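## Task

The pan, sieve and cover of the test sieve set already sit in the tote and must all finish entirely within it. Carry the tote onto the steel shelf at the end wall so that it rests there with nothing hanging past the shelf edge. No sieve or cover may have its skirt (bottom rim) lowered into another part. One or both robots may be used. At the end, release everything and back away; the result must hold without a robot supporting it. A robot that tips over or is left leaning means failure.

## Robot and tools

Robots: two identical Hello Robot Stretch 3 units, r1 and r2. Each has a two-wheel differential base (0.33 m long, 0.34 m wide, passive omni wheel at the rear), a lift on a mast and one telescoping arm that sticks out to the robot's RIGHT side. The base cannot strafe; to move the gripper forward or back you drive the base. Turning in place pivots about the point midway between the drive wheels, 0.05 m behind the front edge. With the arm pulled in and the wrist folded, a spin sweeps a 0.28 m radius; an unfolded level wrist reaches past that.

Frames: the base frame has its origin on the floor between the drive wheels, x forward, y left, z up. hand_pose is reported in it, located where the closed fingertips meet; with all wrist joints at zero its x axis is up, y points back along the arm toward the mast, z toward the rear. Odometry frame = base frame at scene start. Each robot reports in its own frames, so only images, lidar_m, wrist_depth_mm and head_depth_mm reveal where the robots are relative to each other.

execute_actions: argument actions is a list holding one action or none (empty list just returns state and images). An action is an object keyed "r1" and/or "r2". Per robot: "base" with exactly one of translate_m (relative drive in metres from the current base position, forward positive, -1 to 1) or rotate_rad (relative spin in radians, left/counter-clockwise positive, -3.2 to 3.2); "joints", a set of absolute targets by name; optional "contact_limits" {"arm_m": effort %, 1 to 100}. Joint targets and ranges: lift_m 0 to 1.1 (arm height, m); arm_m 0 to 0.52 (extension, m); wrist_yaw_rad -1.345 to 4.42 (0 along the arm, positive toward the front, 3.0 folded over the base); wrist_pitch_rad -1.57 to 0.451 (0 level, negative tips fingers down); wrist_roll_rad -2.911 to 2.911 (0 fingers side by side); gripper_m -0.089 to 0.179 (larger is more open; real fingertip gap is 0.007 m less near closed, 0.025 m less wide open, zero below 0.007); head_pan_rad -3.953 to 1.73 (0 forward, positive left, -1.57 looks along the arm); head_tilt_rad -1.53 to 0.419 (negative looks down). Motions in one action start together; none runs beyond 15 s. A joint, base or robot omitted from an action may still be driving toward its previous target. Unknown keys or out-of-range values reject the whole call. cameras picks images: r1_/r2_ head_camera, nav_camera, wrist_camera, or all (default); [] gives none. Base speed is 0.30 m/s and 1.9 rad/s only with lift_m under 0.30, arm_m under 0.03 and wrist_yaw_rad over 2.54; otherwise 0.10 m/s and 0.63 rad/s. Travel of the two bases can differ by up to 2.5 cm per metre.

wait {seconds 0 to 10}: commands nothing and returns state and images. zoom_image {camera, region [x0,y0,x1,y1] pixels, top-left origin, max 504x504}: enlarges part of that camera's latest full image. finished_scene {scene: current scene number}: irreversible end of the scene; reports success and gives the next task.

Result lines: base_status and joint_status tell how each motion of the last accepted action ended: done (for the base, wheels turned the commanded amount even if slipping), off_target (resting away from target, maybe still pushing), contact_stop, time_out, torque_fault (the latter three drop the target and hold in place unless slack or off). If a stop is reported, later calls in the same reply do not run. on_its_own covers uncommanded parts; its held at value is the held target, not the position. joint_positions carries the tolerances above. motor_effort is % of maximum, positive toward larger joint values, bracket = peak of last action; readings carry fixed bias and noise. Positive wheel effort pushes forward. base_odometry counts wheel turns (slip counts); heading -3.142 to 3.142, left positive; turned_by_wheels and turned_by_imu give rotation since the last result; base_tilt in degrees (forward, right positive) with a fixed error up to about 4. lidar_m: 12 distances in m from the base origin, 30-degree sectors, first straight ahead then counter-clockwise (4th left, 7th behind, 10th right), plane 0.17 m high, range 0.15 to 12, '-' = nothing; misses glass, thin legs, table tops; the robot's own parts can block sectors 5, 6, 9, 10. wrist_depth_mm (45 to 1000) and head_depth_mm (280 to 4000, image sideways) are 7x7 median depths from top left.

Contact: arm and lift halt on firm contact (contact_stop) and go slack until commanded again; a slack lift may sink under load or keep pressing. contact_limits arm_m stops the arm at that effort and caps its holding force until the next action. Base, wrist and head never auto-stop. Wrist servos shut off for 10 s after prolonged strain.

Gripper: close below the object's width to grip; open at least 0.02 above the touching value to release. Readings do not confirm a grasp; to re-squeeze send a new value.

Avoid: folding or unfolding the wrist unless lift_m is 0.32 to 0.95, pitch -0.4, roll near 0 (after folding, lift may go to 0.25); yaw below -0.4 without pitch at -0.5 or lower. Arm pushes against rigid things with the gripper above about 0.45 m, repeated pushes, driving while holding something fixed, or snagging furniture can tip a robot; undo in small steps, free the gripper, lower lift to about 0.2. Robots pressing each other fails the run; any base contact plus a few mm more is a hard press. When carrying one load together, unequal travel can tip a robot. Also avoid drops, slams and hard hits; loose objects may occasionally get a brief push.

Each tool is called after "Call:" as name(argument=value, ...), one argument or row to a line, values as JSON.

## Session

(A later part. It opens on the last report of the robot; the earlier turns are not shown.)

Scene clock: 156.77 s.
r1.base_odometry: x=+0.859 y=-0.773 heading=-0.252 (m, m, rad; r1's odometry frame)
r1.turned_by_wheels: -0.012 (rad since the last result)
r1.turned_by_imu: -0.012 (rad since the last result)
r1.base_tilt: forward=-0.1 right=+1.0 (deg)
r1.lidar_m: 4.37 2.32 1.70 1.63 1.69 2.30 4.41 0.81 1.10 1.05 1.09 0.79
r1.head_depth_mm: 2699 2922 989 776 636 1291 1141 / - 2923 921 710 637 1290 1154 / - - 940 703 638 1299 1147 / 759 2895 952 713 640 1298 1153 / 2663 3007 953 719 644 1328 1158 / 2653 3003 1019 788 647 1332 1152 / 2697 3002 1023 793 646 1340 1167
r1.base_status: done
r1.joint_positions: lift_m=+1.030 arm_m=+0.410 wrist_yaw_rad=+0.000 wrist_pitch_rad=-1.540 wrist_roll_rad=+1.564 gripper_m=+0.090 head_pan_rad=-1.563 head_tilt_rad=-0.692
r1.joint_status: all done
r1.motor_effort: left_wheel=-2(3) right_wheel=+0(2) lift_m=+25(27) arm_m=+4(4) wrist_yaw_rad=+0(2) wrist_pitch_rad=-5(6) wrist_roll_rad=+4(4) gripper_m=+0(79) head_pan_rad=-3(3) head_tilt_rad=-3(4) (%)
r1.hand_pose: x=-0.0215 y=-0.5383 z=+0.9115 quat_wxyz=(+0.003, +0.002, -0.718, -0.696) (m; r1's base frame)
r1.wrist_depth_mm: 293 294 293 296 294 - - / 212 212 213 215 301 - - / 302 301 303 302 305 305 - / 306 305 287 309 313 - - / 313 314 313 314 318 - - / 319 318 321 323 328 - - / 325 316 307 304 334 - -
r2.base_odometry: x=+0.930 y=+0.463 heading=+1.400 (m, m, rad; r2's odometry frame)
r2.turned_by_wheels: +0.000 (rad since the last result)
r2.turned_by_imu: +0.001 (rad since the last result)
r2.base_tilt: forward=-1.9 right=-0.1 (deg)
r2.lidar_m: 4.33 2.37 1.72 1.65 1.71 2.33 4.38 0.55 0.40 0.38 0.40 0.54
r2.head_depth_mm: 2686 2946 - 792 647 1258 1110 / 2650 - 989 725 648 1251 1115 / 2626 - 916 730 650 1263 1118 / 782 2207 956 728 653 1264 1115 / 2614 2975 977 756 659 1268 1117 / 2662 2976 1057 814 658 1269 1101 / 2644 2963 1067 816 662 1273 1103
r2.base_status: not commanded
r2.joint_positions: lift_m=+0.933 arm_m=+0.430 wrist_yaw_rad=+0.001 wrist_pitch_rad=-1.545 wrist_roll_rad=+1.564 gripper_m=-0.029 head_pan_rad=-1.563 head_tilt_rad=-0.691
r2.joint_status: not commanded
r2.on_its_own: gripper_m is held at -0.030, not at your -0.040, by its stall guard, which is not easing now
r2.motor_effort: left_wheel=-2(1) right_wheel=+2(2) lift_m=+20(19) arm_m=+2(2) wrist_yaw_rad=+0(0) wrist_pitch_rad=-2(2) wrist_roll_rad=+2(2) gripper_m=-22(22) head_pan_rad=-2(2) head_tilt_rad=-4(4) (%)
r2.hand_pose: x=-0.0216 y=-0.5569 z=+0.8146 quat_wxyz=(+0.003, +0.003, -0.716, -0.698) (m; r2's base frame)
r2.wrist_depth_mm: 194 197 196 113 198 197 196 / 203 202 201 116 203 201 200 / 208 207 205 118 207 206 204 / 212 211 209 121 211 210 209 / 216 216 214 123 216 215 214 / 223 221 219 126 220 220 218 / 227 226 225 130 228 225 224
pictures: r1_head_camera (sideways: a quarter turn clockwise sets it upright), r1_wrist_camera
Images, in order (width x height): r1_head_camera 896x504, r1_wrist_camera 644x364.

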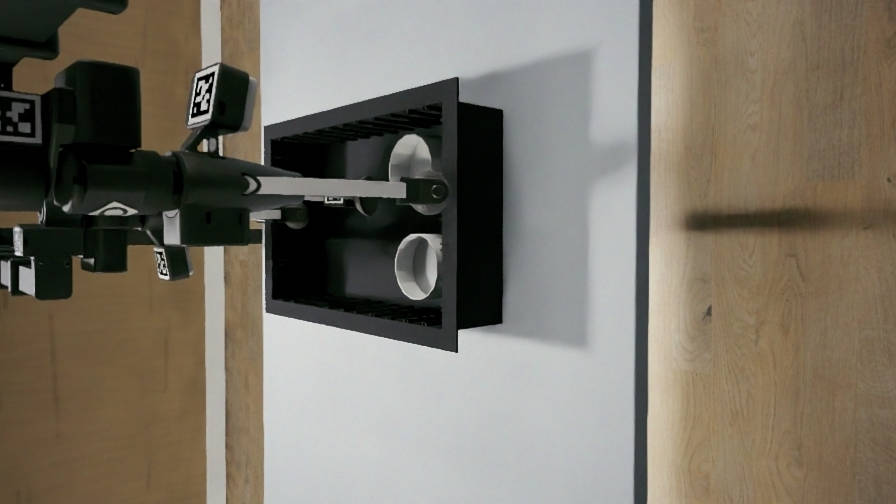

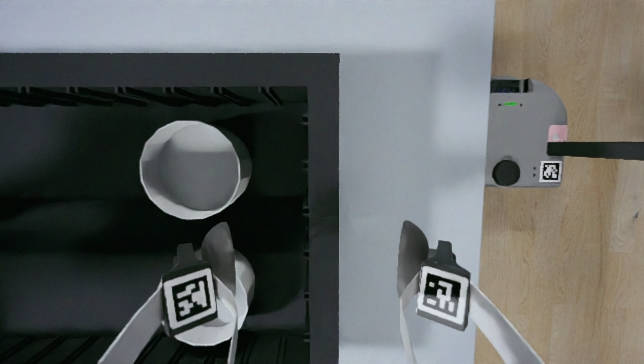

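Call:
execute_actions(
  actions=[
    {"r1":{"base":{"translate_m":0.03},"joints":{"gripper_m":0.068,"lift_m":0.99,"arm_m":0.406}}},
  ],
  cameras=["r1_wrist_camera"],
)

Call:
execute_actions(
  actions=[
    {"r1":{"joints":{"lift_m":0.933}}},
  ],
  cameras=["r1_head_camera","r1_wrist_camera"],
)

Scene clock: 169.07 s.
r1.base_odometry: x=+0.888 y=-0.780 heading=-0.252 (m, m, rad; r1's odometry frame)
r1.turned_by_wheels: +0.000 (rad since the last result)
r1.turned_by_imu: +0.000 (rad since the last result)
r1.base_tilt: forward=-0.2 right=+0.9 (deg)
r1.lidar_m: 4.34 2.31 1.70 1.63 1.69 2.30 4.43 0.84 1.10 1.05 1.09 0.77
r1.head_depth_mm: - 3008 995 754 635 1286 1149 / - 3040 885 710 637 1294 1150 / 2534 - 933 711 638 1294 1148 / 798 2901 949 716 642 1294 1155 / 2631 2981 971 738 643 1303 1149 / 2671 3006 1012 789 645 1329 1161 / 2726 3007 1018 792 648 1339 1156
r1.base_status: done
r1.joint_positions: lift_m=+0.990 arm_m=+0.406 wrist_yaw_rad=+0.000 wrist_pitch_rad=-1.540 wrist_roll_rad=+1.564 gripper_m=+0.068 head_pan_rad=-1.563 head_tilt_rad=-0.692
r1.joint_status: all done
r1.motor_effort: left_wheel=-2(3) right_wheel=+1(4) lift_m=+13(27) arm_m=-2(4) wrist_yaw_rad=+0(0) wrist_pitch_rad=-5(4) wrist_roll_rad=+4(4) gripper_m=-1(74) head_pan_rad=-3(2) head_tilt_rad=-6(5) (%)
r1.hand_pose: x=-0.0215 y=-0.5347 z=+0.8722 quat_wxyz=(+0.003, +0.002, -0.718, -0.696) (m; r1's base frame)
r1.wrist_depth_mm: 186 186 186 174 257 261 - / 257 240 260 210 262 265 - / 260 238 242 263 267 267 - / 268 269 270 268 272 276 - / 272 273 272 273 277 - - / 279 260 - 279 285 - - / 278 265 265 249 290 - -
r2.base_odometry: x=+0.930 y=+0.463 heading=+1.400 (m, m, rad; r2's odometry frame)
r2.turned_by_wheels: +0.000 (rad since the last result)
r2.turned_by_imu: +0.001 (rad since the last result)
r2.base_tilt: forward=-1.9 right=-0.1 (deg)
r2.lidar_m: 4.32 2.37 1.72 1.65 1.71 2.32 4.38 0.55 0.40 0.38 0.40 0.54
r2.head_depth_mm: 2668 2912 - 796 645 1257 1109 / 2639 - 989 727 650 1254 1117 / 2585 - 919 728 652 1259 1116 / 765 2234 962 727 652 1267 1118 / 2666 2976 985 759 656 1258 1123 / 2668 2999 1059 814 660 1271 1104 / 2655 2956 1067 816 663 1276 1105
r2.base_status: not commanded
r2.joint_positions: lift_m=+0.933 arm_m=+0.430 wrist_yaw_rad=+0.001 wrist_pitch_rad=-1.545 wrist_roll_rad=+1.564 gripper_m=-0.029 head_pan_rad=-1.563 head_tilt_rad=-0.691
r2.joint_status: not commanded
r2.on_its_own: gripper_m is held at -0.030, not at your -0.040, by its stall guard, which is not easing now
r2.motor_effort: left_wheel=-1(2) right_wheel=+2(1) lift_m=+20(20) arm_m=+2(2) wrist_yaw_rad=-1(0) wrist_pitch_rad=-2(3) wrist_roll_rad=+2(2) gripper_m=-23(22) head_pan_rad=-3(3) head_tilt_rad=-4(4) (%)
r2.hand_pose: x=-0.0216 y=-0.5569 z=+0.8146 quat_wxyz=(+0.003, +0.003, -0.716, -0.698) (m; r2's base frame)
r2.wrist_depth_mm: 195 197 195 114 198 197 196 / 203 202 200 116 202 202 200 / 208 206 205 118 207 205 205 / 212 211 209 121 211 210 209 / 217 215 214 124 216 216 214 / 222 221 219 126 221 221 218 / 228 226 225 130 227 226 225
pictures: r1_wrist_camera
Images, in order (width x height): r1_wrist_camera 644x364.

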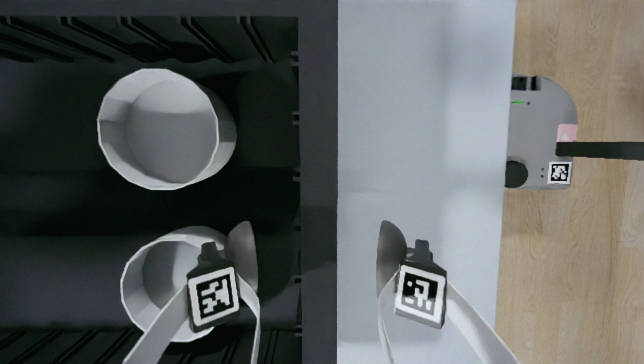

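Scene clock: 170.43 s.
r1.base_odometry: x=+0.888 y=-0.780 heading=-0.252 (m, m, rad; r1's odometry frame)
r1.turned_by_wheels: +0.000 (rad since the last result)
r1.turned_by_imu: +0.000 (rad since the last result)
r1.base_tilt: forward=-0.1 right=+1.0 (deg)
r1.lidar_m: 4.36 2.32 1.70 1.63 1.70 2.30 4.43 0.84 1.10 1.05 1.09 0.77
r1.head_depth_mm: 2662 - 954 752 636 1292 1154 / 2626 - 941 711 638 1287 1143 / 768 - - 711 643 1290 1143 / 793 2906 943 715 643 1301 1149 / 2682 2969 971 741 644 1306 1159 / 2690 2950 1014 790 645 1333 1155 / 2679 2992 1021 792 648 1338 1165
r1.base_status: not commanded
r1.joint_positions: lift_m=+0.933 arm_m=+0.406 wrist_yaw_rad=+0.000 wrist_pitch_rad=-1.540 wrist_roll_rad=+1.564 gripper_m=+0.068 head_pan_rad=-1.563 head_tilt_rad=-0.692
r1.joint_status: all done
r1.motor_effort: left_wheel=-1(2) right_wheel=+1(1) lift_m=+13(14) arm_m=-2(2) wrist_yaw_rad=+0(0) wrist_pitch_rad=-5(4) wrist_roll_rad=+4(4) gripper_m=+1(0) head_pan_rad=-4(3) head_tilt_rad=-6(6) (%)
r1.hand_pose: x=-0.0215 y=-0.5347 z=+0.8152 quat_wxyz=(+0.003, +0.002, -0.718, -0.696) (m; r1's base frame)
r1.wrist_depth_mm: 182 179 186 120 203 204 941 / 169 180 204 122 208 208 940 / 180 184 207 125 212 213 964 / 179 186 212 127 215 216 987 / 214 215 216 129 220 220 - / 218 202 - 132 223 225 - / 197 205 226 135 230 231 -
r2.base_odometry: x=+0.930 y=+0.463 heading=+1.400 (m, m, rad; r2's odometry frame)
r2.turned_by_wheels: +0.000 (rad since the last result)
r2.turned_by_imu: +0.000 (rad since the last result)
r2.base_tilt: forward=-1.9 right=-0.1 (deg)
r2.lidar_m: 4.32 2.38 1.72 1.65 1.71 2.32 4.37 0.55 0.40 0.38 0.40 0.54
r2.head_depth_mm: 2660 2879 - 793 645 1252 1107 / 2674 - 991 728 649 1251 1115 / 2612 - 918 730 652 1255 1115 / 790 1556 963 727 654 1267 1118 / 2651 2963 982 756 657 1258 1119 / 2651 2943 1060 814 659 1269 1098 / 2660 3005 1066 813 661 1275 1103
r2.base_status: not commanded
r2.joint_positions: lift_m=+0.933 arm_m=+0.430 wrist_yaw_rad=+0.001 wrist_pitch_rad=-1.545 wrist_roll_rad=+1.564 gripper_m=-0.029 head_pan_rad=-1.563 head_tilt_rad=-0.691
r2.joint_status: not commanded
r2.on_its_own: gripper_m is held at -0.030, not at your -0.040, by its stall guard, which is not easing now
r2.motor_effort: left_wheel=-2(2) right_wheel=+2(2) lift_m=+20(20) arm_m=+2(2) wrist_yaw_rad=+0(1) wrist_pitch_rad=-2(3) wrist_roll_rad=+2(2) gripper_m=-23(23) head_pan_rad=-2(2) head_tilt_rad=-4(4) (%)
r2.hand_pose: x=-0.0216 y=-0.5569 z=+0.8146 quat_wxyz=(+0.003, +0.003, -0.716, -0.698) (m; r2's base frame)
r2.wrist_depth_mm: 195 196 195 113 199 198 196 / 203 202 201 116 203 202 201 / 207 206 205 118 207 205 204 / 212 211 210 121 210 210 209 / 216 215 213 124 215 215 215 / 222 221 218 126 220 220 219 / 227 227 225 129 228 224 223
pictures: r1_head_camera (sideways: a quarter turn clockwise sets it upright), r1_wrist_camera
Images, in order (width x height): r1_head_camera 896x504, r1_wrist_camera 644x364.

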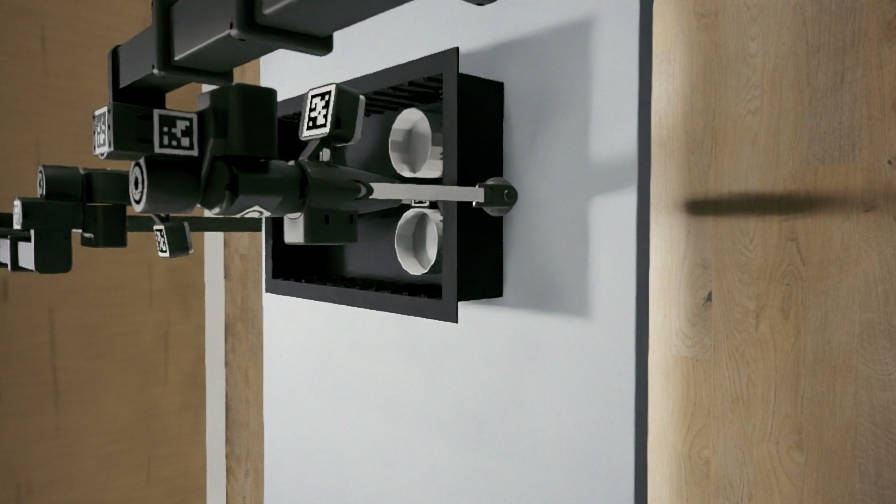

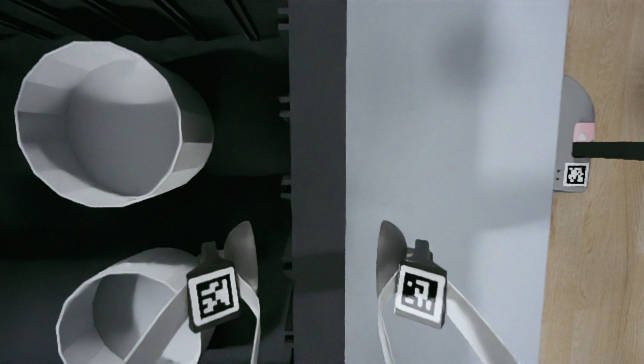

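Call:
execute_actions(
  actions=[
    {"r1":{"base":{"translate_m":-0.008},"joints":{"lift_m":0.927}}},
  ],
  cameras=[],
)

Call:
execute_actions(
  actions=[
    {"r1":{"joints":{"gripper_m":-0.03}}},
  ],
  cameras=[],
)

Call:
execute_actions(
  actions=[
    {"r1":{"joints":{"lift_m":0.987,"head_pan_rad":-0.15,"head_tilt_rad":-0.15}},"r2":{"joints":{"lift_m":0.993}}},
  ],
  cameras=["r1_head_camera","r1_wrist_camera","r2_head_camera"],
)

Scene clock: 178.87 s.
r1.base_odometry: x=+0.880 y=-0.778 heading=-0.252 (m, m, rad; r1's odometry frame)
r1.turned_by_wheels: +0.000 (rad since the last result)
r1.turned_by_imu: +0.000 (rad since the last result)
r1.base_tilt: forward=-0.2 right=+0.9 (deg)
r1.lidar_m: 4.37 2.32 1.70 1.64 1.69 2.30 4.42 0.83 1.10 1.05 1.09 0.77
r1.head_depth_mm: 2637 - 921 760 636 1290 1149 / 2644 - 923 710 636 1295 1148 / 2582 - - 702 640 1299 1145 / 773 2921 947 716 641 1298 1152 / 2681 2956 969 741 645 1301 1159 / 2688 3012 1014 788 645 1330 1155 / 2681 2987 1022 792 645 1338 1163
r1.base_status: done
r1.joint_positions: lift_m=+0.927 arm_m=+0.406 wrist_yaw_rad=+0.000 wrist_pitch_rad=-1.540 wrist_roll_rad=+1.564 gripper_m=+0.068 head_pan_rad=-1.563 head_tilt_rad=-0.692
r1.joint_status: all done
r1.motor_effort: left_wheel=-1(7) right_wheel=+2(3) lift_m=+13(13) arm_m=-2(2) wrist_yaw_rad=-1(1) wrist_pitch_rad=-4(5) wrist_roll_rad=+4(4) gripper_m=+0(0) head_pan_rad=-3(2) head_tilt_rad=-5(5) (%)
r1.hand_pose: x=-0.0215 y=-0.5347 z=+0.8092 quat_wxyz=(+0.003, +0.002, -0.718, -0.696) (m; r1's base frame)
r1.wrist_depth_mm: 163 156 164 114 198 199 931 / 163 175 198 116 202 202 937 / 177 177 202 118 205 205 974 / 173 181 205 121 209 211 974 / 209 209 210 124 213 214 - / 213 197 - 125 217 219 - / 196 199 218 129 223 224 -
r2.base_odometry: x=+0.930 y=+0.463 heading=+1.400 (m, m, rad; r2's odometry frame)
r2.turned_by_wheels: +0.000 (rad since the last result)
r2.turned_by_imu: +0.001 (rad since the last result)
r2.base_tilt: forward=-1.9 right=-0.1 (deg)
r2.lidar_m: 4.33 2.38 1.72 1.65 1.71 2.33 4.37 0.55 0.40 0.38 0.40 0.54
r2.head_depth_mm: 2669 2888 - 792 648 1252 1112 / 2691 - 989 727 649 1253 1109 / 2604 - 918 729 652 1263 1116 / 791 1549 955 727 655 1262 1115 / 2612 2998 981 759 656 1266 1119 / 2628 3005 1059 811 659 1269 1101 / 2662 2987 1060 814 658 1268 1103
r2.base_status: not commanded
r2.joint_positions: lift_m=+0.933 arm_m=+0.430 wrist_yaw_rad=+0.001 wrist_pitch_rad=-1.545 wrist_roll_rad=+1.564 gripper_m=-0.029 head_pan_rad=-1.563 head_tilt_rad=-0.691
r2.joint_status: not commanded
r2.on_its_own: gripper_m is held at -0.030, not at your -0.040, by its stall guard, which is not easing now
r2.motor_effort: left_wheel=-2(2) right_wheel=+2(1) lift_m=+19(20) arm_m=+2(2) wrist_yaw_rad=-1(1) wrist_pitch_rad=-2(3) wrist_roll_rad=+2(2) gripper_m=-22(23) head_pan_rad=-2(3) head_tilt_rad=-4(4) (%)
r2.hand_pose: x=-0.0216 y=-0.5569 z=+0.8146 quat_wxyz=(+0.003, +0.003, -0.716, -0.698) (m; r2's base frame)
r2.wrist_depth_mm: 194 196 196 113 199 198 196 / 203 201 201 116 202 202 200 / 207 206 205 118 207 205 204 / 211 212 210 121 211 210 209 / 217 216 215 123 216 215 215 / 222 220 219 126 219 220 220 / 227 226 226 129 228 225 224
pictures: none
No camera images: the call's "cameras" was empty. Leave "cameras" out to get every camera's image.

Scene clock: 180.33 s.
r1.base_odometry: x=+0.880 y=-0.778 heading=-0.252 (m, m, rad; r1's odometry frame)
r1.turned_by_wheels: +0.000 (rad since the last result)
r1.turned_by_imu: +0.000 (rad since the last result)
r1.base_tilt: forward=-0.2 right=+0.9 (deg)
r1.lidar_m: 4.37 2.32 1.70 1.64 1.69 2.30 4.42 0.83 1.10 1.05 1.09 0.78
r1.head_depth_mm: 2646 - 919 761 636 1285 1151 / 2640 - 917 707 637 1287 1153 / 2558 - - 711 639 1291 1148 / 772 2956 949 714 642 1291 1149 / 2698 2966 974 742 643 1304 1154 / 2696 2931 1017 788 646 1334 1158 / 2681 2988 1021 789 648 1343 1159
r1.base_status: not commanded
r1.joint_positions: lift_m=+0.927 arm_m=+0.406 wrist_yaw_rad=+0.000 wrist_pitch_rad=-1.540 wrist_roll_rad=+1.564 gripper_m=-0.029 head_pan_rad=-1.563 head_tilt_rad=-0.692
r1.joint_status: all done
r1.motor_effort: left_wheel=-1(2) right_wheel=+1(0) lift_m=+14(14) arm_m=-2(2) wrist_yaw_rad=+0(2) wrist_pitch_rad=-4(5) wrist_roll_rad=+4(4) gripper_m=-25(98) head_pan_rad=-2(3) head_tilt_rad=-4(5) (%)
r1.hand_pose: x=-0.0215 y=-0.5347 z=+0.8091 quat_wxyz=(+0.003, +0.002, -0.718, -0.696) (m; r1's base frame)
r1.wrist_depth_mm: 163 154 164 113 198 199 934 / 162 175 198 116 201 202 971 / 176 176 202 118 206 206 949 / 173 181 206 120 209 210 992 / 210 210 209 122 214 214 - / 212 196 213 125 218 218 - / 196 199 220 129 224 223 -
r2.base_odometry: x=+0.930 y=+0.463 heading=+1.400 (m, m, rad; r2's odometry frame)
r2.turned_by_wheels: +0.000 (rad since the last result)
r2.turned_by_imu: +0.000 (rad since the last result)
r2.base_tilt: forward=-1.9 right=-0.1 (deg)
r2.lidar_m: 4.32 2.37 1.71 1.65 1.71 2.32 4.39 0.55 0.40 0.38 0.40 0.54
r2.head_depth_mm: 2650 2912 - 795 648 1252 1111 / 2680 - 992 727 650 1253 1108 / 2609 - 922 731 651 1259 1122 / 793 1537 960 731 654 1262 1118 / 2599 3016 978 755 657 1267 1118 / 2643 2970 1057 811 659 1261 1100 / 2640 3025 1065 815 661 1269 1103
r2.base_status: not commanded
r2.joint_positions: lift_m=+0.933 arm_m=+0.430 wrist_yaw_rad=+0.001 wrist_pitch_rad=-1.542 wrist_roll_rad=+1.564 gripper_m=-0.029 head_pan_rad=-1.563 head_tilt_rad=-0.691
r2.joint_status: not commanded
r2.on_its_own: gripper_m is held at -0.030, not at your -0.040, by its stall guard, which is not easing now
r2.motor_effort: left_wheel=-2(2) right_wheel=+2(2) lift_m=+20(20) arm_m=+2(2) wrist_yaw_rad=+0(0) wrist_pitch_rad=-4(5) wrist_roll_rad=+2(3) gripper_m=-24(23) head_pan_rad=-2(3) head_tilt_rad=-4(4) (%)
r2.hand_pose: x=-0.0216 y=-0.5576 z=+0.8145 quat_wxyz=(+0.003, +0.003, -0.717, -0.697) (m; r2's base frame)
r2.wrist_depth_mm: 194 196 196 113 197 198 196 / 204 202 201 116 202 201 200 / 208 207 205 118 206 206 204 / 212 211 209 121 212 210 209 / 217 215 214 124 214 214 214 / 222 220 220 126 219 219 219 / 228 227 224 130 228 223 223
pictures: none
No camera images: the call's "cameras" was empty. Leave "cameras" out to get every camera's image.

Scene clock: 181.73 s.
r1.base_odometry: x=+0.880 y=-0.778 heading=-0.252 (m, m, rad; r1's odometry frame)
r1.turned_by_wheels: +0.000 (rad since the last result)
r1.turned_by_imu: +0.000 (rad since the last result)
r1.base_tilt: forward=-0.1 right=+1.0 (deg)
r1.lidar_m: 4.36 2.31 1.70 1.63 1.69 2.29 4.42 0.83 1.10 1.05 1.09 0.77
r1.head_depth_mm: 2559 - - - 3227 2217 1593 / 2930 - - - 3231 2168 1650 / 2906 - - - 3187 2185 1656 / 2864 - - - 3250 2192 1664 / 2909 - - - 3262 2203 1657 / 2907 3914 - - 3259 2215 1659 / 2895 3858 - - 3282 2185 1663
r1.base_status: not commanded
r1.joint_positions: lift_m=+0.987 arm_m=+0.406 wrist_yaw_rad=+0.000 wrist_pitch_rad=-1.540 wrist_roll_rad=+1.564 gripper_m=-0.023 head_pan_rad=-0.157 head_tilt_rad=-0.162
r1.joint_status: all done
r1.on_its_own: gripper_m is held at -0.024, not at your -0.030, by its stall guard, which is still easing
r1.motor_effort: left_wheel=-2(1) right_wheel=+1(1) lift_m=+27(30) arm_m=-1(2) wrist_yaw_rad=+1(1) wrist_pitch_rad=-5(4) wrist_roll_rad=+4(4) gripper_m=-23(25) head_pan_rad=+4(37) head_tilt_rad=+6(45) (%)
r1.hand_pose: x=-0.0215 y=-0.5347 z=+0.8684 quat_wxyz=(+0.003, +0.002, -0.718, -0.696) (m; r1's base frame)
r1.wrist_depth_mm: 160 155 161 116 254 257 - / 168 178 200 118 259 262 - / 177 179 202 119 265 266 - / 174 182 207 121 267 272 - / 209 210 210 123 276 - - / 211 194 211 126 280 - - / 196 197 218 128 287 - -
r2.base_odometry: x=+0.930 y=+0.463 heading=+1.400 (m, m, rad; r2's odometry frame)
r2.turned_by_wheels: +0.000 (rad since the last result)
r2.turned_by_imu: +0.000 (rad since the last result)
r2.base_tilt: forward=-1.9 right=-0.1 (deg)
r2.lidar_m: 4.32 2.37 1.72 1.65 1.71 2.33 4.38 0.55 0.40 0.38 0.40 0.54
r2.head_depth_mm: 2562 - 1023 794 648 1258 1106 / 2606 3070 804 727 649 1252 1112 / 2556 - 860 729 651 1265 1117 / 746 1515 859 733 654 1258 1118 / 2668 2977 874 736 657 1266 1119 / 2671 2990 1059 812 659 1272 1103 / 2647 2939 1066 814 661 1280 1103
r2.base_status: not commanded
r2.joint_positions: lift_m=+0.992 arm_m=+0.430 wrist_yaw_rad=+0.001 wrist_pitch_rad=-1.542 wrist_roll_rad=+1.564 gripper_m=-0.029 head_pan_rad=-1.563 head_tilt_rad=-0.691
r2.joint_status: all done
r2.on_its_own: gripper_m is held at -0.030, not at your -0.040, by its stall guard, which is not easing now
r2.motor_effort: left_wheel=-2(2) right_wheel=+2(2) lift_m=+63(66) arm_m=+2(2) wrist_yaw_rad=-1(0) wrist_pitch_rad=-4(4) wrist_roll_rad=+2(2) gripper_m=-23(22) head_pan_rad=-3(3) head_tilt_rad=-4(4) (%)
r2.hand_pose: x=-0.0216 y=-0.5576 z=+0.8740 quat_wxyz=(+0.003, +0.003, -0.717, -0.697) (m; r2's base frame)
r2.wrist_depth_mm: 197 195 194 111 254 253 254 / 202 200 198 114 261 259 258 / 207 205 203 117 265 266 263 / 213 210 210 120 272 270 272 / 219 216 214 123 277 277 - / 223 223 220 126 282 284 - / 231 230 227 130 293 289 -
pictures: r1_head_camera (sideways: a quarter turn clockwise sets it upright), r1_wrist_camera, r2_head_camera (sideways: a quarter turn clockwise sets it upright)
Images, in order (width x height): r1_head_camera 896x504, r1_wrist_camera 644x364, r2_head_camera 896x504.

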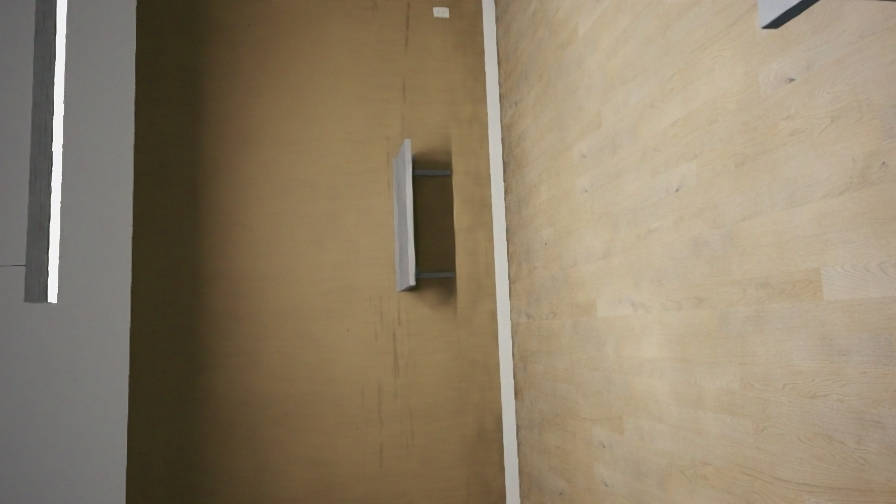

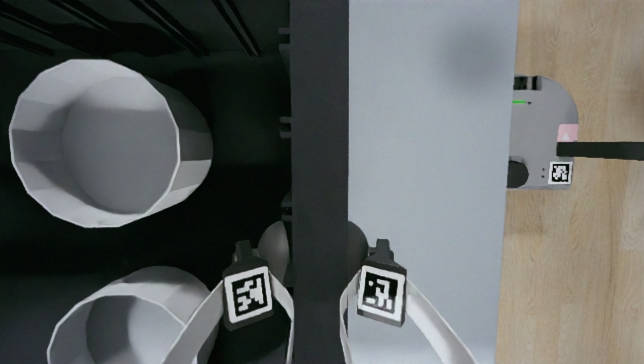

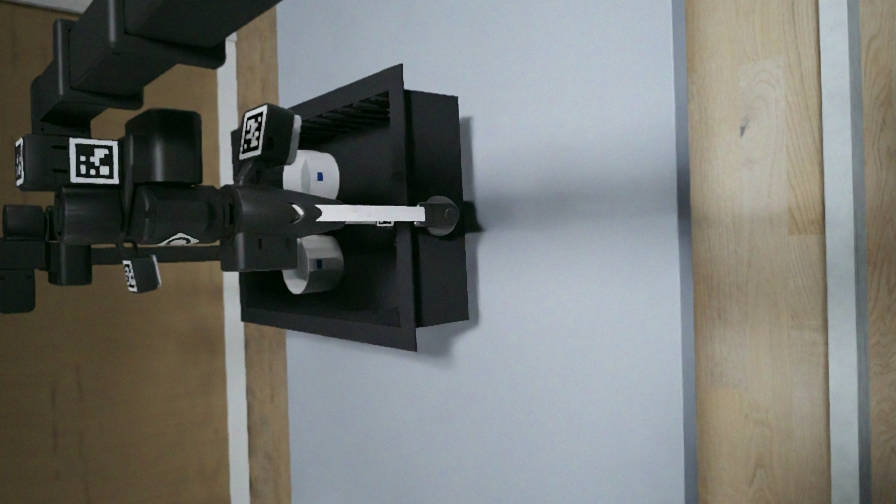

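Call:
execute_actions(
  actions=[
    {"r1":{"base":{"translate_m":1.0}},"r2":{"base":{"translate_m":-1.0}}},
  ],
  cameras=["r2_head_camera"],
)

Call:
execute_actions(
  actions=[
    {"r1":{"base":{"translate_m":1.0}},"r2":{"base":{"translate_m":-1.0}}},
  ],
  cameras=["r1_head_camera","r2_head_camera"],
)

Scene clock: 206.60 s.
r1.base_odometry: x=+1.848 y=-1.028 heading=-0.252 (m, m, rad; r1's odometry frame)
r1.turned_by_wheels: +0.000 (rad since the last result)
r1.turned_by_imu: +0.000 (rad since the last result)
r1.base_tilt: forward=-0.1 right=+0.9 (deg)
r1.lidar_m: 3.36 2.36 1.70 1.62 1.70 2.31 1.77 1.50 0.49 1.12 3.24 3.50
r1.head_depth_mm: 2933 3204 3359 3454 3195 2192 1654 / 2954 3181 3327 3437 3238 2199 1658 / 2948 3125 3303 3427 3227 2167 1657 / 2922 3114 3250 3314 3276 2207 1676 / 2874 3045 3213 3317 3231 2192 1667 / 2887 3028 3143 3203 3279 2213 1677 / 2880 3019 3095 3208 3273 2236 1679
r1.base_status: done
r1.joint_positions: lift_m=+0.987 arm_m=+0.406 wrist_yaw_rad=+0.000 wrist_pitch_rad=-1.543 wrist_roll_rad=+1.564 gripper_m=-0.017 head_pan_rad=-0.157 head_tilt_rad=-0.162
r1.joint_status: not commanded
r1.on_its_own: gripper_m is held at -0.018, not at your -0.030, by its stall guard, which is not easing now
r1.motor_effort: left_wheel=-1(3) right_wheel=+0(4) lift_m=+27(27) arm_m=-1(1) wrist_yaw_rad=+0(0) wrist_pitch_rad=-3(5) wrist_roll_rad=+4(4) gripper_m=-20(21) head_pan_rad=+4(4) head_tilt_rad=+7(8) (%)
r1.hand_pose: x=-0.0215 y=-0.5338 z=+0.8684 quat_wxyz=(+0.003, +0.002, -0.716, -0.698) (m; r1's base frame)
r1.wrist_depth_mm: 164 163 161 116 993 976 991 / 163 176 201 118 - 986 - / 175 179 203 120 - - - / 171 181 206 122 - - - / 208 208 209 124 - - - / 210 193 212 125 - - - / 195 196 216 128 - - -
r2.base_odometry: x=+0.760 y=-0.522 heading=+1.400 (m, m, rad; r2's odometry frame)
r2.turned_by_wheels: +0.000 (rad since the last result)
r2.turned_by_imu: +0.009 (rad since the last result)
r2.base_tilt: forward=-2.0 right=-0.2 (deg)
r2.lidar_m: 1.49 2.35 1.71 1.65 1.70 2.33 3.39 3.52 3.20 1.05 0.45 0.55
r2.head_depth_mm: 2568 - 2519 1935 1586 1331 1148 / 2554 3049 802 1789 1606 1336 1160 / 2506 - 857 784 1597 1346 1159 / 750 1515 866 788 1599 1342 1158 / 2649 2980 892 1351 1564 1348 1163 / 2657 3022 1058 903 1588 1357 1012 / 2644 3011 1060 817 661 723 1124
r2.base_status: done
r2.joint_positions: lift_m=+0.992 arm_m=+0.430 wrist_yaw_rad=+0.001 wrist_pitch_rad=-1.548 wrist_roll_rad=+1.564 gripper_m=-0.029 head_pan_rad=-1.563 head_tilt_rad=-0.691
r2.joint_status: not commanded
r2.on_its_own: gripper_m is held at -0.030, not at your -0.040, by its stall guard, which is not easing now
r2.motor_effort: left_wheel=-2(4) right_wheel=+2(3) lift_m=+62(62) arm_m=+2(2) wrist_yaw_rad=+0(1) wrist_pitch_rad=-1(4) wrist_roll_rad=+2(2) gripper_m=-22(22) head_pan_rad=-2(2) head_tilt_rad=-4(4) (%)
r2.hand_pose: x=-0.0216 y=-0.5562 z=+0.8741 quat_wxyz=(+0.003, +0.003, -0.715, -0.699) (m; r2's base frame)
r2.wrist_depth_mm: 195 194 193 111 - 987 971 / 200 199 198 114 - - - / 205 205 204 117 - - - / 211 210 209 120 - - - / 217 216 213 123 - - - / 224 222 220 126 - - - / 230 228 228 130 544 - -
pictures: r2_head_camera (sideways: a quarter turn clockwise sets it upright)
Images, in order (width x height): r2_head_camera 896x504.

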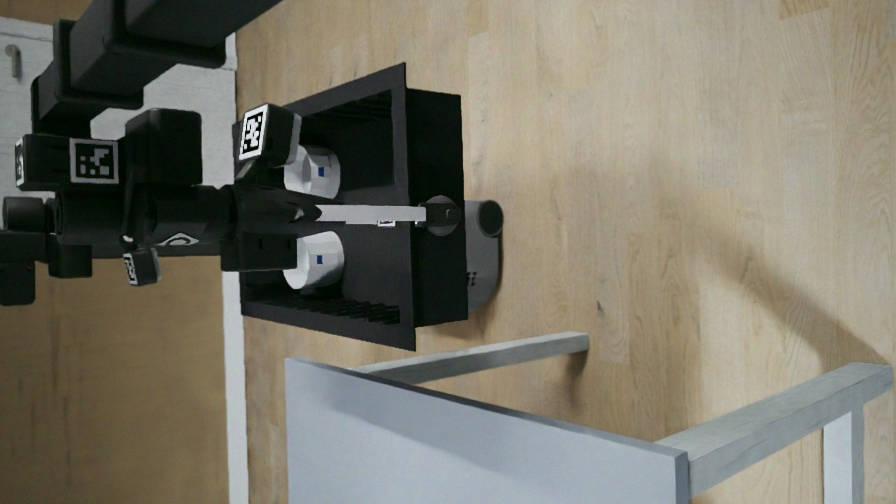

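Scene clock: 217.67 s.
r1.base_odometry: x=+2.817 y=-1.277 heading=-0.252 (m, m, rad; r1's odometry frame)
r1.turned_by_wheels: +0.000 (rad since the last result)
r1.turned_by_imu: +0.001 (rad since the last result)
r1.base_tilt: forward=-0.1 right=+0.9 (deg)
r1.lidar_m: 2.36 2.38 1.72 1.63 1.69 2.33 2.75 1.36 3.25 1.44 3.24 2.45
r1.head_depth_mm: 2172 2254 2375 2439 2550 2173 1660 / 2150 2240 2341 2386 2513 2187 1651 / 2115 2212 2290 2359 2513 2188 1663 / 2099 2152 2270 2326 2463 2201 1664 / 2059 2131 2223 2313 2402 2198 1666 / 2043 2142 2187 2300 2390 2212 1673 / 2005 2089 2185 2241 2346 2214 1674
r1.base_status: done
r1.joint_positions: lift_m=+0.987 arm_m=+0.406 wrist_yaw_rad=+0.000 wrist_pitch_rad=-1.559 wrist_roll_rad=+1.564 gripper_m=-0.017 head_pan_rad=-0.157 head_tilt_rad=-0.162
r1.joint_status: not commanded
r1.on_its_own: gripper_m is held at -0.018, not at your -0.030, by its stall guard, which is not easing now
r1.motor_effort: left_wheel=-2(3) right_wheel=+0(4) lift_m=+27(27) arm_m=+0(1) wrist_yaw_rad=-1(1) wrist_pitch_rad=+4(4) wrist_roll_rad=+4(4) gripper_m=-20(20) head_pan_rad=+3(4) head_tilt_rad=+7(6) (%)
r1.hand_pose: x=-0.0215 y=-0.5297 z=+0.8687 quat_wxyz=(+0.003, +0.002, -0.711, -0.703) (m; r1's base frame)
r1.wrist_depth_mm: 173 167 164 116 - - - / 161 175 200 118 - - - / 174 177 202 120 - - - / 171 179 207 122 - - - / 204 208 208 124 - - - / 208 192 211 125 - - - / 188 195 217 128 - - -
r2.base_odometry: x=+0.589 y=-1.508 heading=+1.400 (m, m, rad; r2's odometry frame)
r2.turned_by_wheels: +0.000 (rad since the last result)
r2.turned_by_imu: +0.008 (rad since the last result)
r2.base_tilt: forward=-1.9 right=-0.1 (deg)
r2.lidar_m: 1.53 2.33 1.70 1.64 1.70 2.34 2.42 2.51 3.22 1.43 3.20 1.28
r2.head_depth_mm: 2591 - 2488 1919 1590 1336 1152 / 2563 3029 830 1781 1593 1335 1156 / 729 - 849 684 1592 1343 1159 / 742 2927 857 688 1602 1353 1165 / 2620 3001 891 1797 1606 1355 1163 / 2665 2952 2593 1980 1613 1353 1170 / 2624 3006 2609 2003 1620 1355 1169
r2.base_status: done
r2.joint_positions: lift_m=+0.992 arm_m=+0.430 wrist_yaw_rad=+0.001 wrist_pitch_rad=-1.560 wrist_roll_rad=+1.565 gripper_m=-0.029 head_pan_rad=-1.563 head_tilt_rad=-0.691
r2.joint_status: not commanded
r2.on_its_own: gripper_m is held at -0.030, not at your -0.040, by its stall guard, which is not easing now
r2.motor_effort: left_wheel=-2(6) right_wheel=+3(4) lift_m=+62(62) arm_m=+2(2) wrist_yaw_rad=+0(0) wrist_pitch_rad=+6(5) wrist_roll_rad=+2(2) gripper_m=-21(23) head_pan_rad=-3(3) head_tilt_rad=-4(3) (%)
r2.hand_pose: x=-0.0216 y=-0.5532 z=+0.8744 quat_wxyz=(+0.003, +0.002, -0.711, -0.703) (m; r2's base frame)
r2.wrist_depth_mm: 194 194 192 112 993 - - / 199 198 198 114 - - - / 203 203 203 118 - - - / 209 209 208 120 - - - / 215 215 213 123 - - - / 221 221 219 126 - - - / 227 226 226 130 - - -
pictures: r1_head_camera (sideways: a quarter turn clockwise sets it upright), r2_head_camera (sideways: a quarter turn clockwise sets it upright)
Images, in order (width x height): r1_head_camera 896x504, r2_head_camera 896x504.

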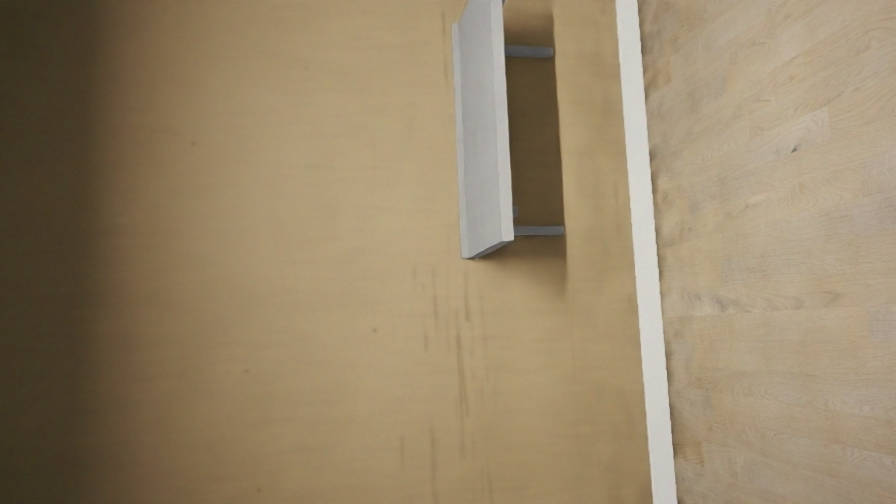

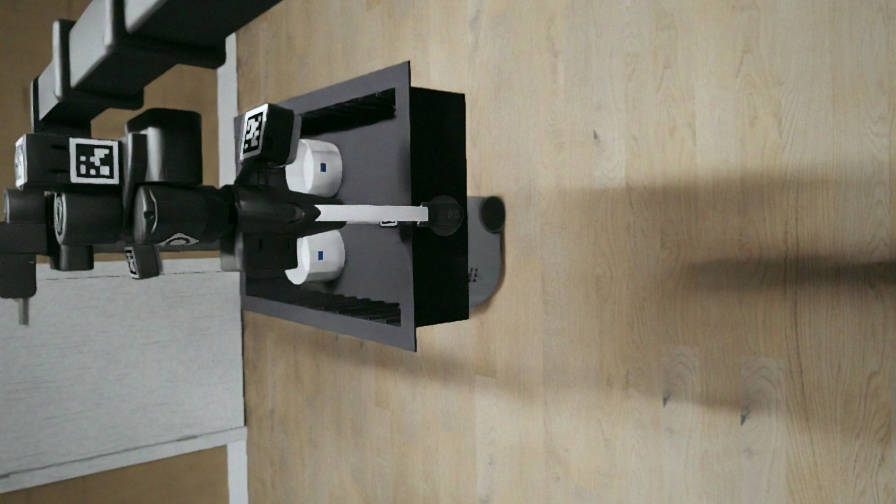

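Call:
execute_actions(
  actions=[
    {"r1":{"joints":{"lift_m":1.037,"head_pan_rad":-0.6,"head_tilt_rad":-0.4}},"r2":{"base":{"rotate_rad":-0.025},"joints":{"lift_m":1.042,"arm_m":0.42}}},
  ],
  cameras=[],
)

Call:
execute_actions(
  actions=[
    {"r1":{"base":{"translate_m":0.975}},"r2":{"base":{"translate_m":-1.0}}},
  ],
  cameras=["r1_head_camera","r2_head_camera"],
)

Scene clock: 226.30 s.
r1.base_odometry: x=+2.817 y=-1.277 heading=-0.252 (m, m, rad; r1's odometry frame)
r1.turned_by_wheels: +0.000 (rad since the last result)
r1.turned_by_imu: +0.000 (rad since the last result)
r1.base_tilt: forward=-0.1 right=+0.9 (deg)
r1.lidar_m: 2.36 2.38 1.72 1.63 1.70 2.33 2.75 1.36 3.24 1.43 3.23 2.46
r1.head_depth_mm: 2883 3186 3472 3009 2114 1628 1341 / 2685 2886 3197 3015 2123 1648 1338 / 2494 2680 2897 3043 2155 1636 1347 / 2351 2517 2720 2858 2118 1654 1346 / 2222 2351 2482 2683 2140 1642 1345 / 2095 2220 2334 2579 2149 1647 1347 / 1991 2101 2193 2381 2172 1662 1359
r1.base_status: not commanded
r1.joint_positions: lift_m=+1.037 arm_m=+0.406 wrist_yaw_rad=+0.000 wrist_pitch_rad=-1.547 wrist_roll_rad=+1.564 gripper_m=-0.017 head_pan_rad=-0.593 head_tilt_rad=-0.395
r1.joint_status: all done
r1.on_its_own: gripper_m is held at -0.018, not at your -0.030, by its stall guard, which is not easing now
r1.motor_effort: left_wheel=-1(1) right_wheel=+0(1) lift_m=+27(26) arm_m=+0(0) wrist_yaw_rad=+0(1) wrist_pitch_rad=-1(4) wrist_roll_rad=+4(4) gripper_m=-21(20) head_pan_rad=-3(30) head_tilt_rad=-2(26) (%)
r1.hand_pose: x=-0.0215 y=-0.5327 z=+0.9185 quat_wxyz=(+0.003, +0.002, -0.715, -0.699) (m; r1's base frame)
r1.wrist_depth_mm: 158 155 159 117 - - - / 168 178 201 119 - - - / 178 179 203 120 - - - / 175 182 207 122 - - - / 207 209 210 124 - - - / 210 194 211 125 - - - / 195 196 217 127 - - -
r2.base_odometry: x=+0.589 y=-1.508 heading=+1.375 (m, m, rad; r2's odometry frame)
r2.turned_by_wheels: -0.025 (rad since the last result)
r2.turned_by_imu: -0.024 (rad since the last result)
r2.base_tilt: forward=-1.9 right=-0.1 (deg)
r2.lidar_m: 1.40 2.38 1.72 1.64 1.69 2.28 2.42 2.50 3.25 1.43 3.18 1.28
r2.head_depth_mm: 2815 3068 2480 1962 1584 1323 1148 / 2706 2987 690 1824 1588 1340 1155 / - 2837 810 1778 1598 1336 1152 / 781 1450 809 1677 1606 1357 1167 / 2605 2857 765 1796 1614 1352 1164 / 2636 2987 2608 1996 1612 1357 1173 / 2647 2913 2615 2005 1617 1352 1179
r2.base_status: done
r2.joint_positions: lift_m=+1.041 arm_m=+0.420 wrist_yaw_rad=+0.001 wrist_pitch_rad=-1.547 wrist_roll_rad=+1.565 gripper_m=-0.029 head_pan_rad=-1.563 head_tilt_rad=-0.691
r2.joint_status: all done
r2.on_its_own: gripper_m is held at -0.030, not at your -0.040, by its stall guard, which is not easing now
r2.motor_effort: left_wheel=+0(4) right_wheel=+0(4) lift_m=+62(65) arm_m=-1(1) wrist_yaw_rad=-1(0) wrist_pitch_rad=-2(5) wrist_roll_rad=+2(2) gripper_m=-22(23) head_pan_rad=-2(3) head_tilt_rad=-4(4) (%)
r2.hand_pose: x=-0.0216 y=-0.5470 z=+0.9231 quat_wxyz=(+0.003, +0.002, -0.715, -0.699) (m; r2's base frame)
r2.wrist_depth_mm: 194 193 192 110 - - - / 199 198 196 113 - - - / 205 203 203 116 - - - / 210 210 208 120 - - - / 216 215 214 122 - - - / 223 222 221 126 - - - / 230 229 228 130 - - -
pictures: none
No camera images: the call's "cameras" was empty. Leave "cameras" out to get every camera's image.

Scene clock: 237.37 s.
r1.base_odometry: x=+3.761 y=-1.520 heading=-0.252 (m, m, rad; r1's odometry frame)
r1.turned_by_wheels: +0.000 (rad since the last result)
r1.turned_by_imu: +0.000 (rad since the last result)
r1.base_tilt: forward=-0.1 right=+1.0 (deg)
r1.lidar_m: 1.39 1.44 1.73 1.67 1.72 2.32 2.30 2.49 3.25 1.45 2.00 1.45
r1.head_depth_mm: 1671 1828 2029 2272 2129 1629 1345 / 1561 1695 1841 2028 2130 1647 1341 / 1451 1574 1698 1443 1996 1652 1350 / 1365 1470 1584 1347 1894 1655 1346 / 1285 1388 1481 1282 1748 1653 1353 / 1217 1300 1393 1280 1618 1648 1350 / 1155 1234 1300 1371 1511 1598 1353
r1.base_status: done
r1.joint_positions: lift_m=+1.037 arm_m=+0.406 wrist_yaw_rad=+0.002 wrist_pitch_rad=-1.533 wrist_roll_rad=+1.564 gripper_m=-0.017 head_pan_rad=-0.593 head_tilt_rad=-0.395
r1.joint_status: not commanded
r1.on_its_own: gripper_m is held at -0.018, not at your -0.030, by its stall guard, which is not easing now
r1.motor_effort: left_wheel=+0(3) right_wheel=-1(4) lift_m=+27(27) arm_m=+0(0) wrist_yaw_rad=-1(2) wrist_pitch_rad=-8(8) wrist_roll_rad=+4(4) gripper_m=-21(22) head_pan_rad=-3(3) head_tilt_rad=-2(3) (%)
r1.hand_pose: x=-0.0216 y=-0.5365 z=+0.9182 quat_wxyz=(+0.003, +0.003, -0.720, -0.694) (m; r1's base frame)
r1.wrist_depth_mm: 144 149 152 118 - - - / 178 197 202 119 - - - / 180 182 204 121 - - - / 180 184 208 123 - - - / 210 212 212 124 - - - / 214 209 213 126 - - - / 216 198 217 128 - - -
r2.base_odometry: x=+0.394 y=-2.488 heading=+1.375 (m, m, rad; r2's odometry frame)
r2.turned_by_wheels: +0.000 (rad since the last result)
r2.turned_by_imu: +0.010 (rad since the last result)
r2.base_tilt: forward=-2.0 right=-0.1 (deg)
r2.lidar_m: 2.25 2.35 1.69 1.62 1.68 1.49 1.43 1.48 2.00 1.44 3.23 2.45
r2.head_depth_mm: 2832 3035 2537 1951 1575 1326 1149 / 2689 3035 695 1839 1592 1336 1153 / - 2910 812 1830 1596 1343 1163 / 789 1466 811 1686 1604 1353 1164 / 2607 2916 768 1793 1596 1355 1165 / 2637 2989 2595 1992 1609 1352 1169 / 2683 3014 2636 2007 1622 1367 1173
r2.base_status: done
r2.joint_positions: lift_m=+1.041 arm_m=+0.420 wrist_yaw_rad=+0.001 wrist_pitch_rad=-1.532 wrist_roll_rad=+1.563 gripper_m=-0.029 head_pan_rad=-1.563 head_tilt_rad=-0.691
r2.joint_status: not commanded
r2.on_its_own: gripper_m is held at -0.030, not at your -0.040, by its stall guard, which is not easing now
r2.motor_effort: left_wheel=+1(3) right_wheel=-1(5) lift_m=+62(62) arm_m=-1(1) wrist_yaw_rad=+0(0) wrist_pitch_rad=-10(10) wrist_roll_rad=+2(2) gripper_m=-24(23) head_pan_rad=-2(2) head_tilt_rad=-3(4) (%)
r2.hand_pose: x=-0.0216 y=-0.5509 z=+0.9229 quat_wxyz=(+0.003, +0.003, -0.721, -0.693) (m; r2's base frame)
r2.wrist_depth_mm: 183 184 192 110 - - - / 201 199 197 113 - - - / 207 205 204 116 - - - / 212 211 208 119 - - - / 220 217 215 122 - - - / 227 224 221 126 - - - / 233 231 230 130 - - -
pictures: r1_head_camera (sideways: a quarter turn clockwise sets it upright), r2_head_camera (sideways: a quarter turn clockwise sets it upright)
Images, in order (width x height): r1_head_camera 896x504, r2_head_camera 896x504.

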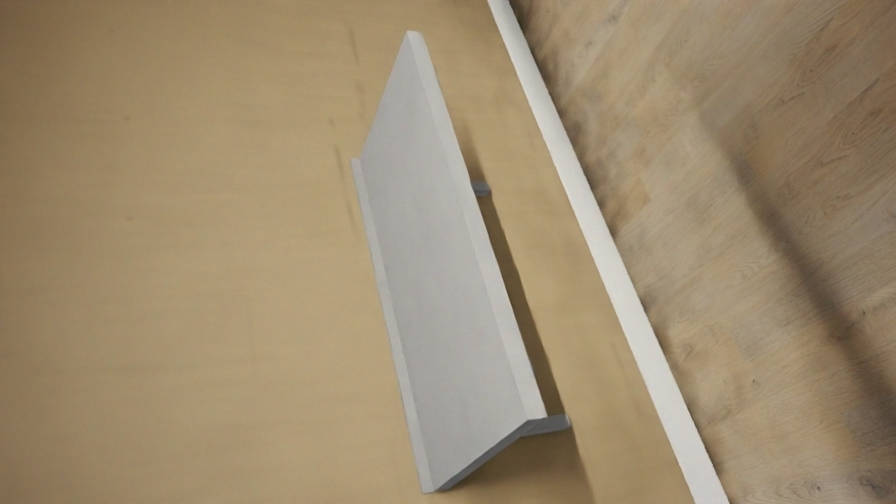

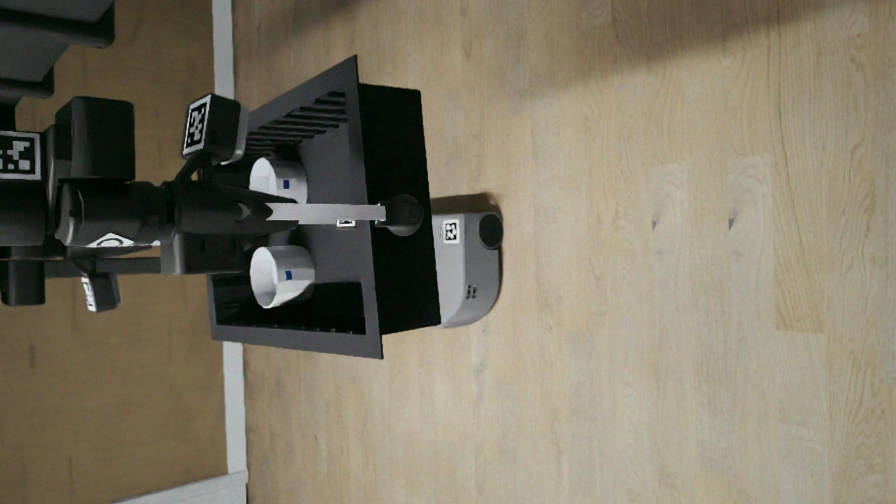

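Call:
execute_actions(
  actions=[
    {"r1":{"base":{"translate_m":1.0},"joints":{"head_pan_rad":-1.3,"head_tilt_rad":-0.7}},"r2":{"base":{"translate_m":-1.0},"joints":{"arm_m":0.428,"head_pan_rad":-1.8}}},
  ],
  cameras=["r1_head_camera","r2_head_camera"],
)

Scene clock: 254.23 s.
r1.base_odometry: x=+4.729 y=-1.770 heading=-0.252 (m, m, rad; r1's odometry frame)
r1.turned_by_wheels: +0.000 (rad since the last result)
r1.turned_by_imu: +0.000 (rad since the last result)
r1.base_tilt: forward=-0.2 right=+1.0 (deg)
r1.lidar_m: 0.39 0.41 0.55 1.47 1.73 2.36 4.18 3.43 3.24 1.45 0.57 0.41
r1.head_depth_mm: 1333 1453 779 709 672 1241 1126 / 2545 2509 750 713 637 541 1084 / 1602 1872 962 760 639 542 1131 / 1092 1201 1008 782 641 544 1152 / 832 907 928 785 645 557 1158 / 673 718 770 765 646 572 1083 / 562 595 630 670 643 588 830
r1.base_status: done
r1.joint_positions: lift_m=+1.037 arm_m=+0.406 wrist_yaw_rad=+0.002 wrist_pitch_rad=-1.539 wrist_roll_rad=+1.564 gripper_m=-0.017 head_pan_rad=-1.293 head_tilt_rad=-0.691
r1.joint_status: all done
r1.on_its_own: gripper_m is held at -0.018, not at your -0.030, by its stall guard, which is not easing now
r1.motor_effort: left_wheel=+0(4) right_wheel=+0(3) lift_m=+27(27) arm_m=+0(0) wrist_yaw_rad=-1(2) wrist_pitch_rad=-5(8) wrist_roll_rad=+4(4) gripper_m=-21(21) head_pan_rad=-4(36) head_tilt_rad=-5(31) (%)
r1.hand_pose: x=-0.0216 y=-0.5347 z=+0.9184 quat_wxyz=(+0.003, +0.003, -0.718, -0.696) (m; r1's base frame)
r1.wrist_depth_mm: 151 153 156 116 - - - / 171 197 201 119 - - - / 180 180 204 121 - - - / 178 182 207 122 322 320 - / 209 211 209 124 327 327 - / 212 196 212 125 331 335 942 / 215 199 218 128 343 340 748
r2.base_odometry: x=+0.199 y=-3.469 heading=+1.375 (m, m, rad; r2's odometry frame)
r2.turned_by_wheels: +0.000 (rad since the last result)
r2.turned_by_imu: +0.010 (rad since the last result)
r2.base_tilt: forward=-1.9 right=-0.1 (deg)
r2.lidar_m: 3.23 2.31 1.68 1.61 0.63 0.46 0.44 0.46 0.62 1.44 3.22 3.37
r2.head_depth_mm: - - 842 793 646 994 1086 / - 992 984 797 649 1223 1156 / - 1248 1040 805 651 589 1157 / 1745 1734 702 757 652 578 1164 / - 2545 822 756 657 580 1161 / - - 804 692 1597 1356 1166 / 1312 2776 775 1811 1619 1369 1169
r2.base_status: done
r2.joint_positions: lift_m=+1.041 arm_m=+0.428 wrist_yaw_rad=+0.001 wrist_pitch_rad=-1.543 wrist_roll_rad=+1.563 gripper_m=-0.029 head_pan_rad=-1.793 head_tilt_rad=-0.691
r2.joint_status: all done
r2.on_its_own: gripper_m is held at -0.030, not at your -0.040, by its stall guard, which is not easing now
r2.motor_effort: left_wheel=-1(3) right_wheel=+0(6) lift_m=+62(62) arm_m=+3(2) wrist_yaw_rad=-1(1) wrist_pitch_rad=-4(10) wrist_roll_rad=+2(2) gripper_m=-23(23) head_pan_rad=-3(21) head_tilt_rad=-4(4) (%)
r2.hand_pose: x=-0.0216 y=-0.5555 z=+0.9230 quat_wxyz=(+0.003, +0.003, -0.717, -0.697) (m; r2's base frame)
r2.wrist_depth_mm: 189 193 192 111 303 300 301 / 200 200 198 114 308 307 307 / 205 203 203 117 315 313 313 / 210 211 208 120 323 319 - / 217 216 214 122 329 326 - / 222 223 221 126 - - - / 231 229 228 130 - - -
pictures: r1_head_camera (sideways: a quarter turn clockwise sets it upright), r2_head_camera (sideways: a quarter turn clockwise sets it upright)
Images, in order (width x height): r1_head_camera 896x504, r2_head_camera 896x504.

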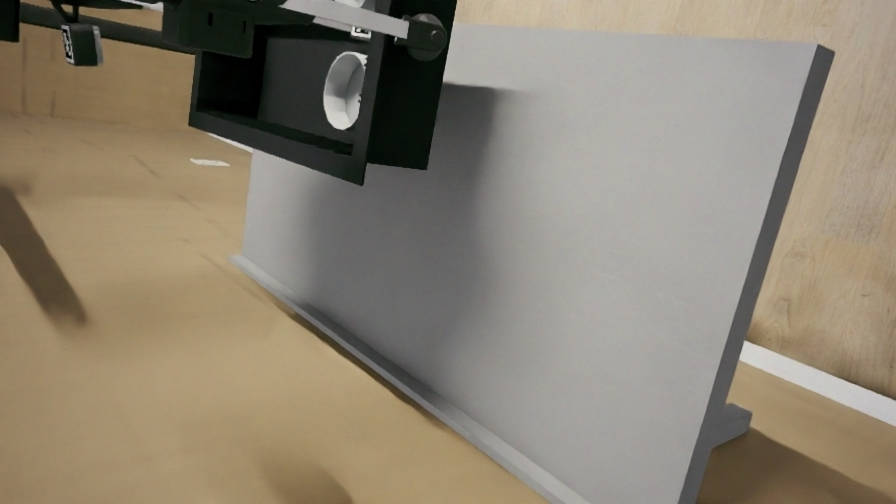

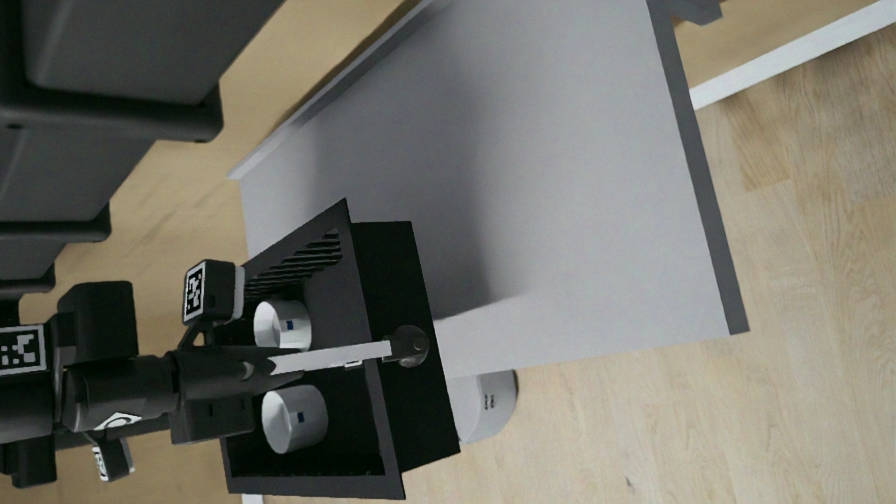

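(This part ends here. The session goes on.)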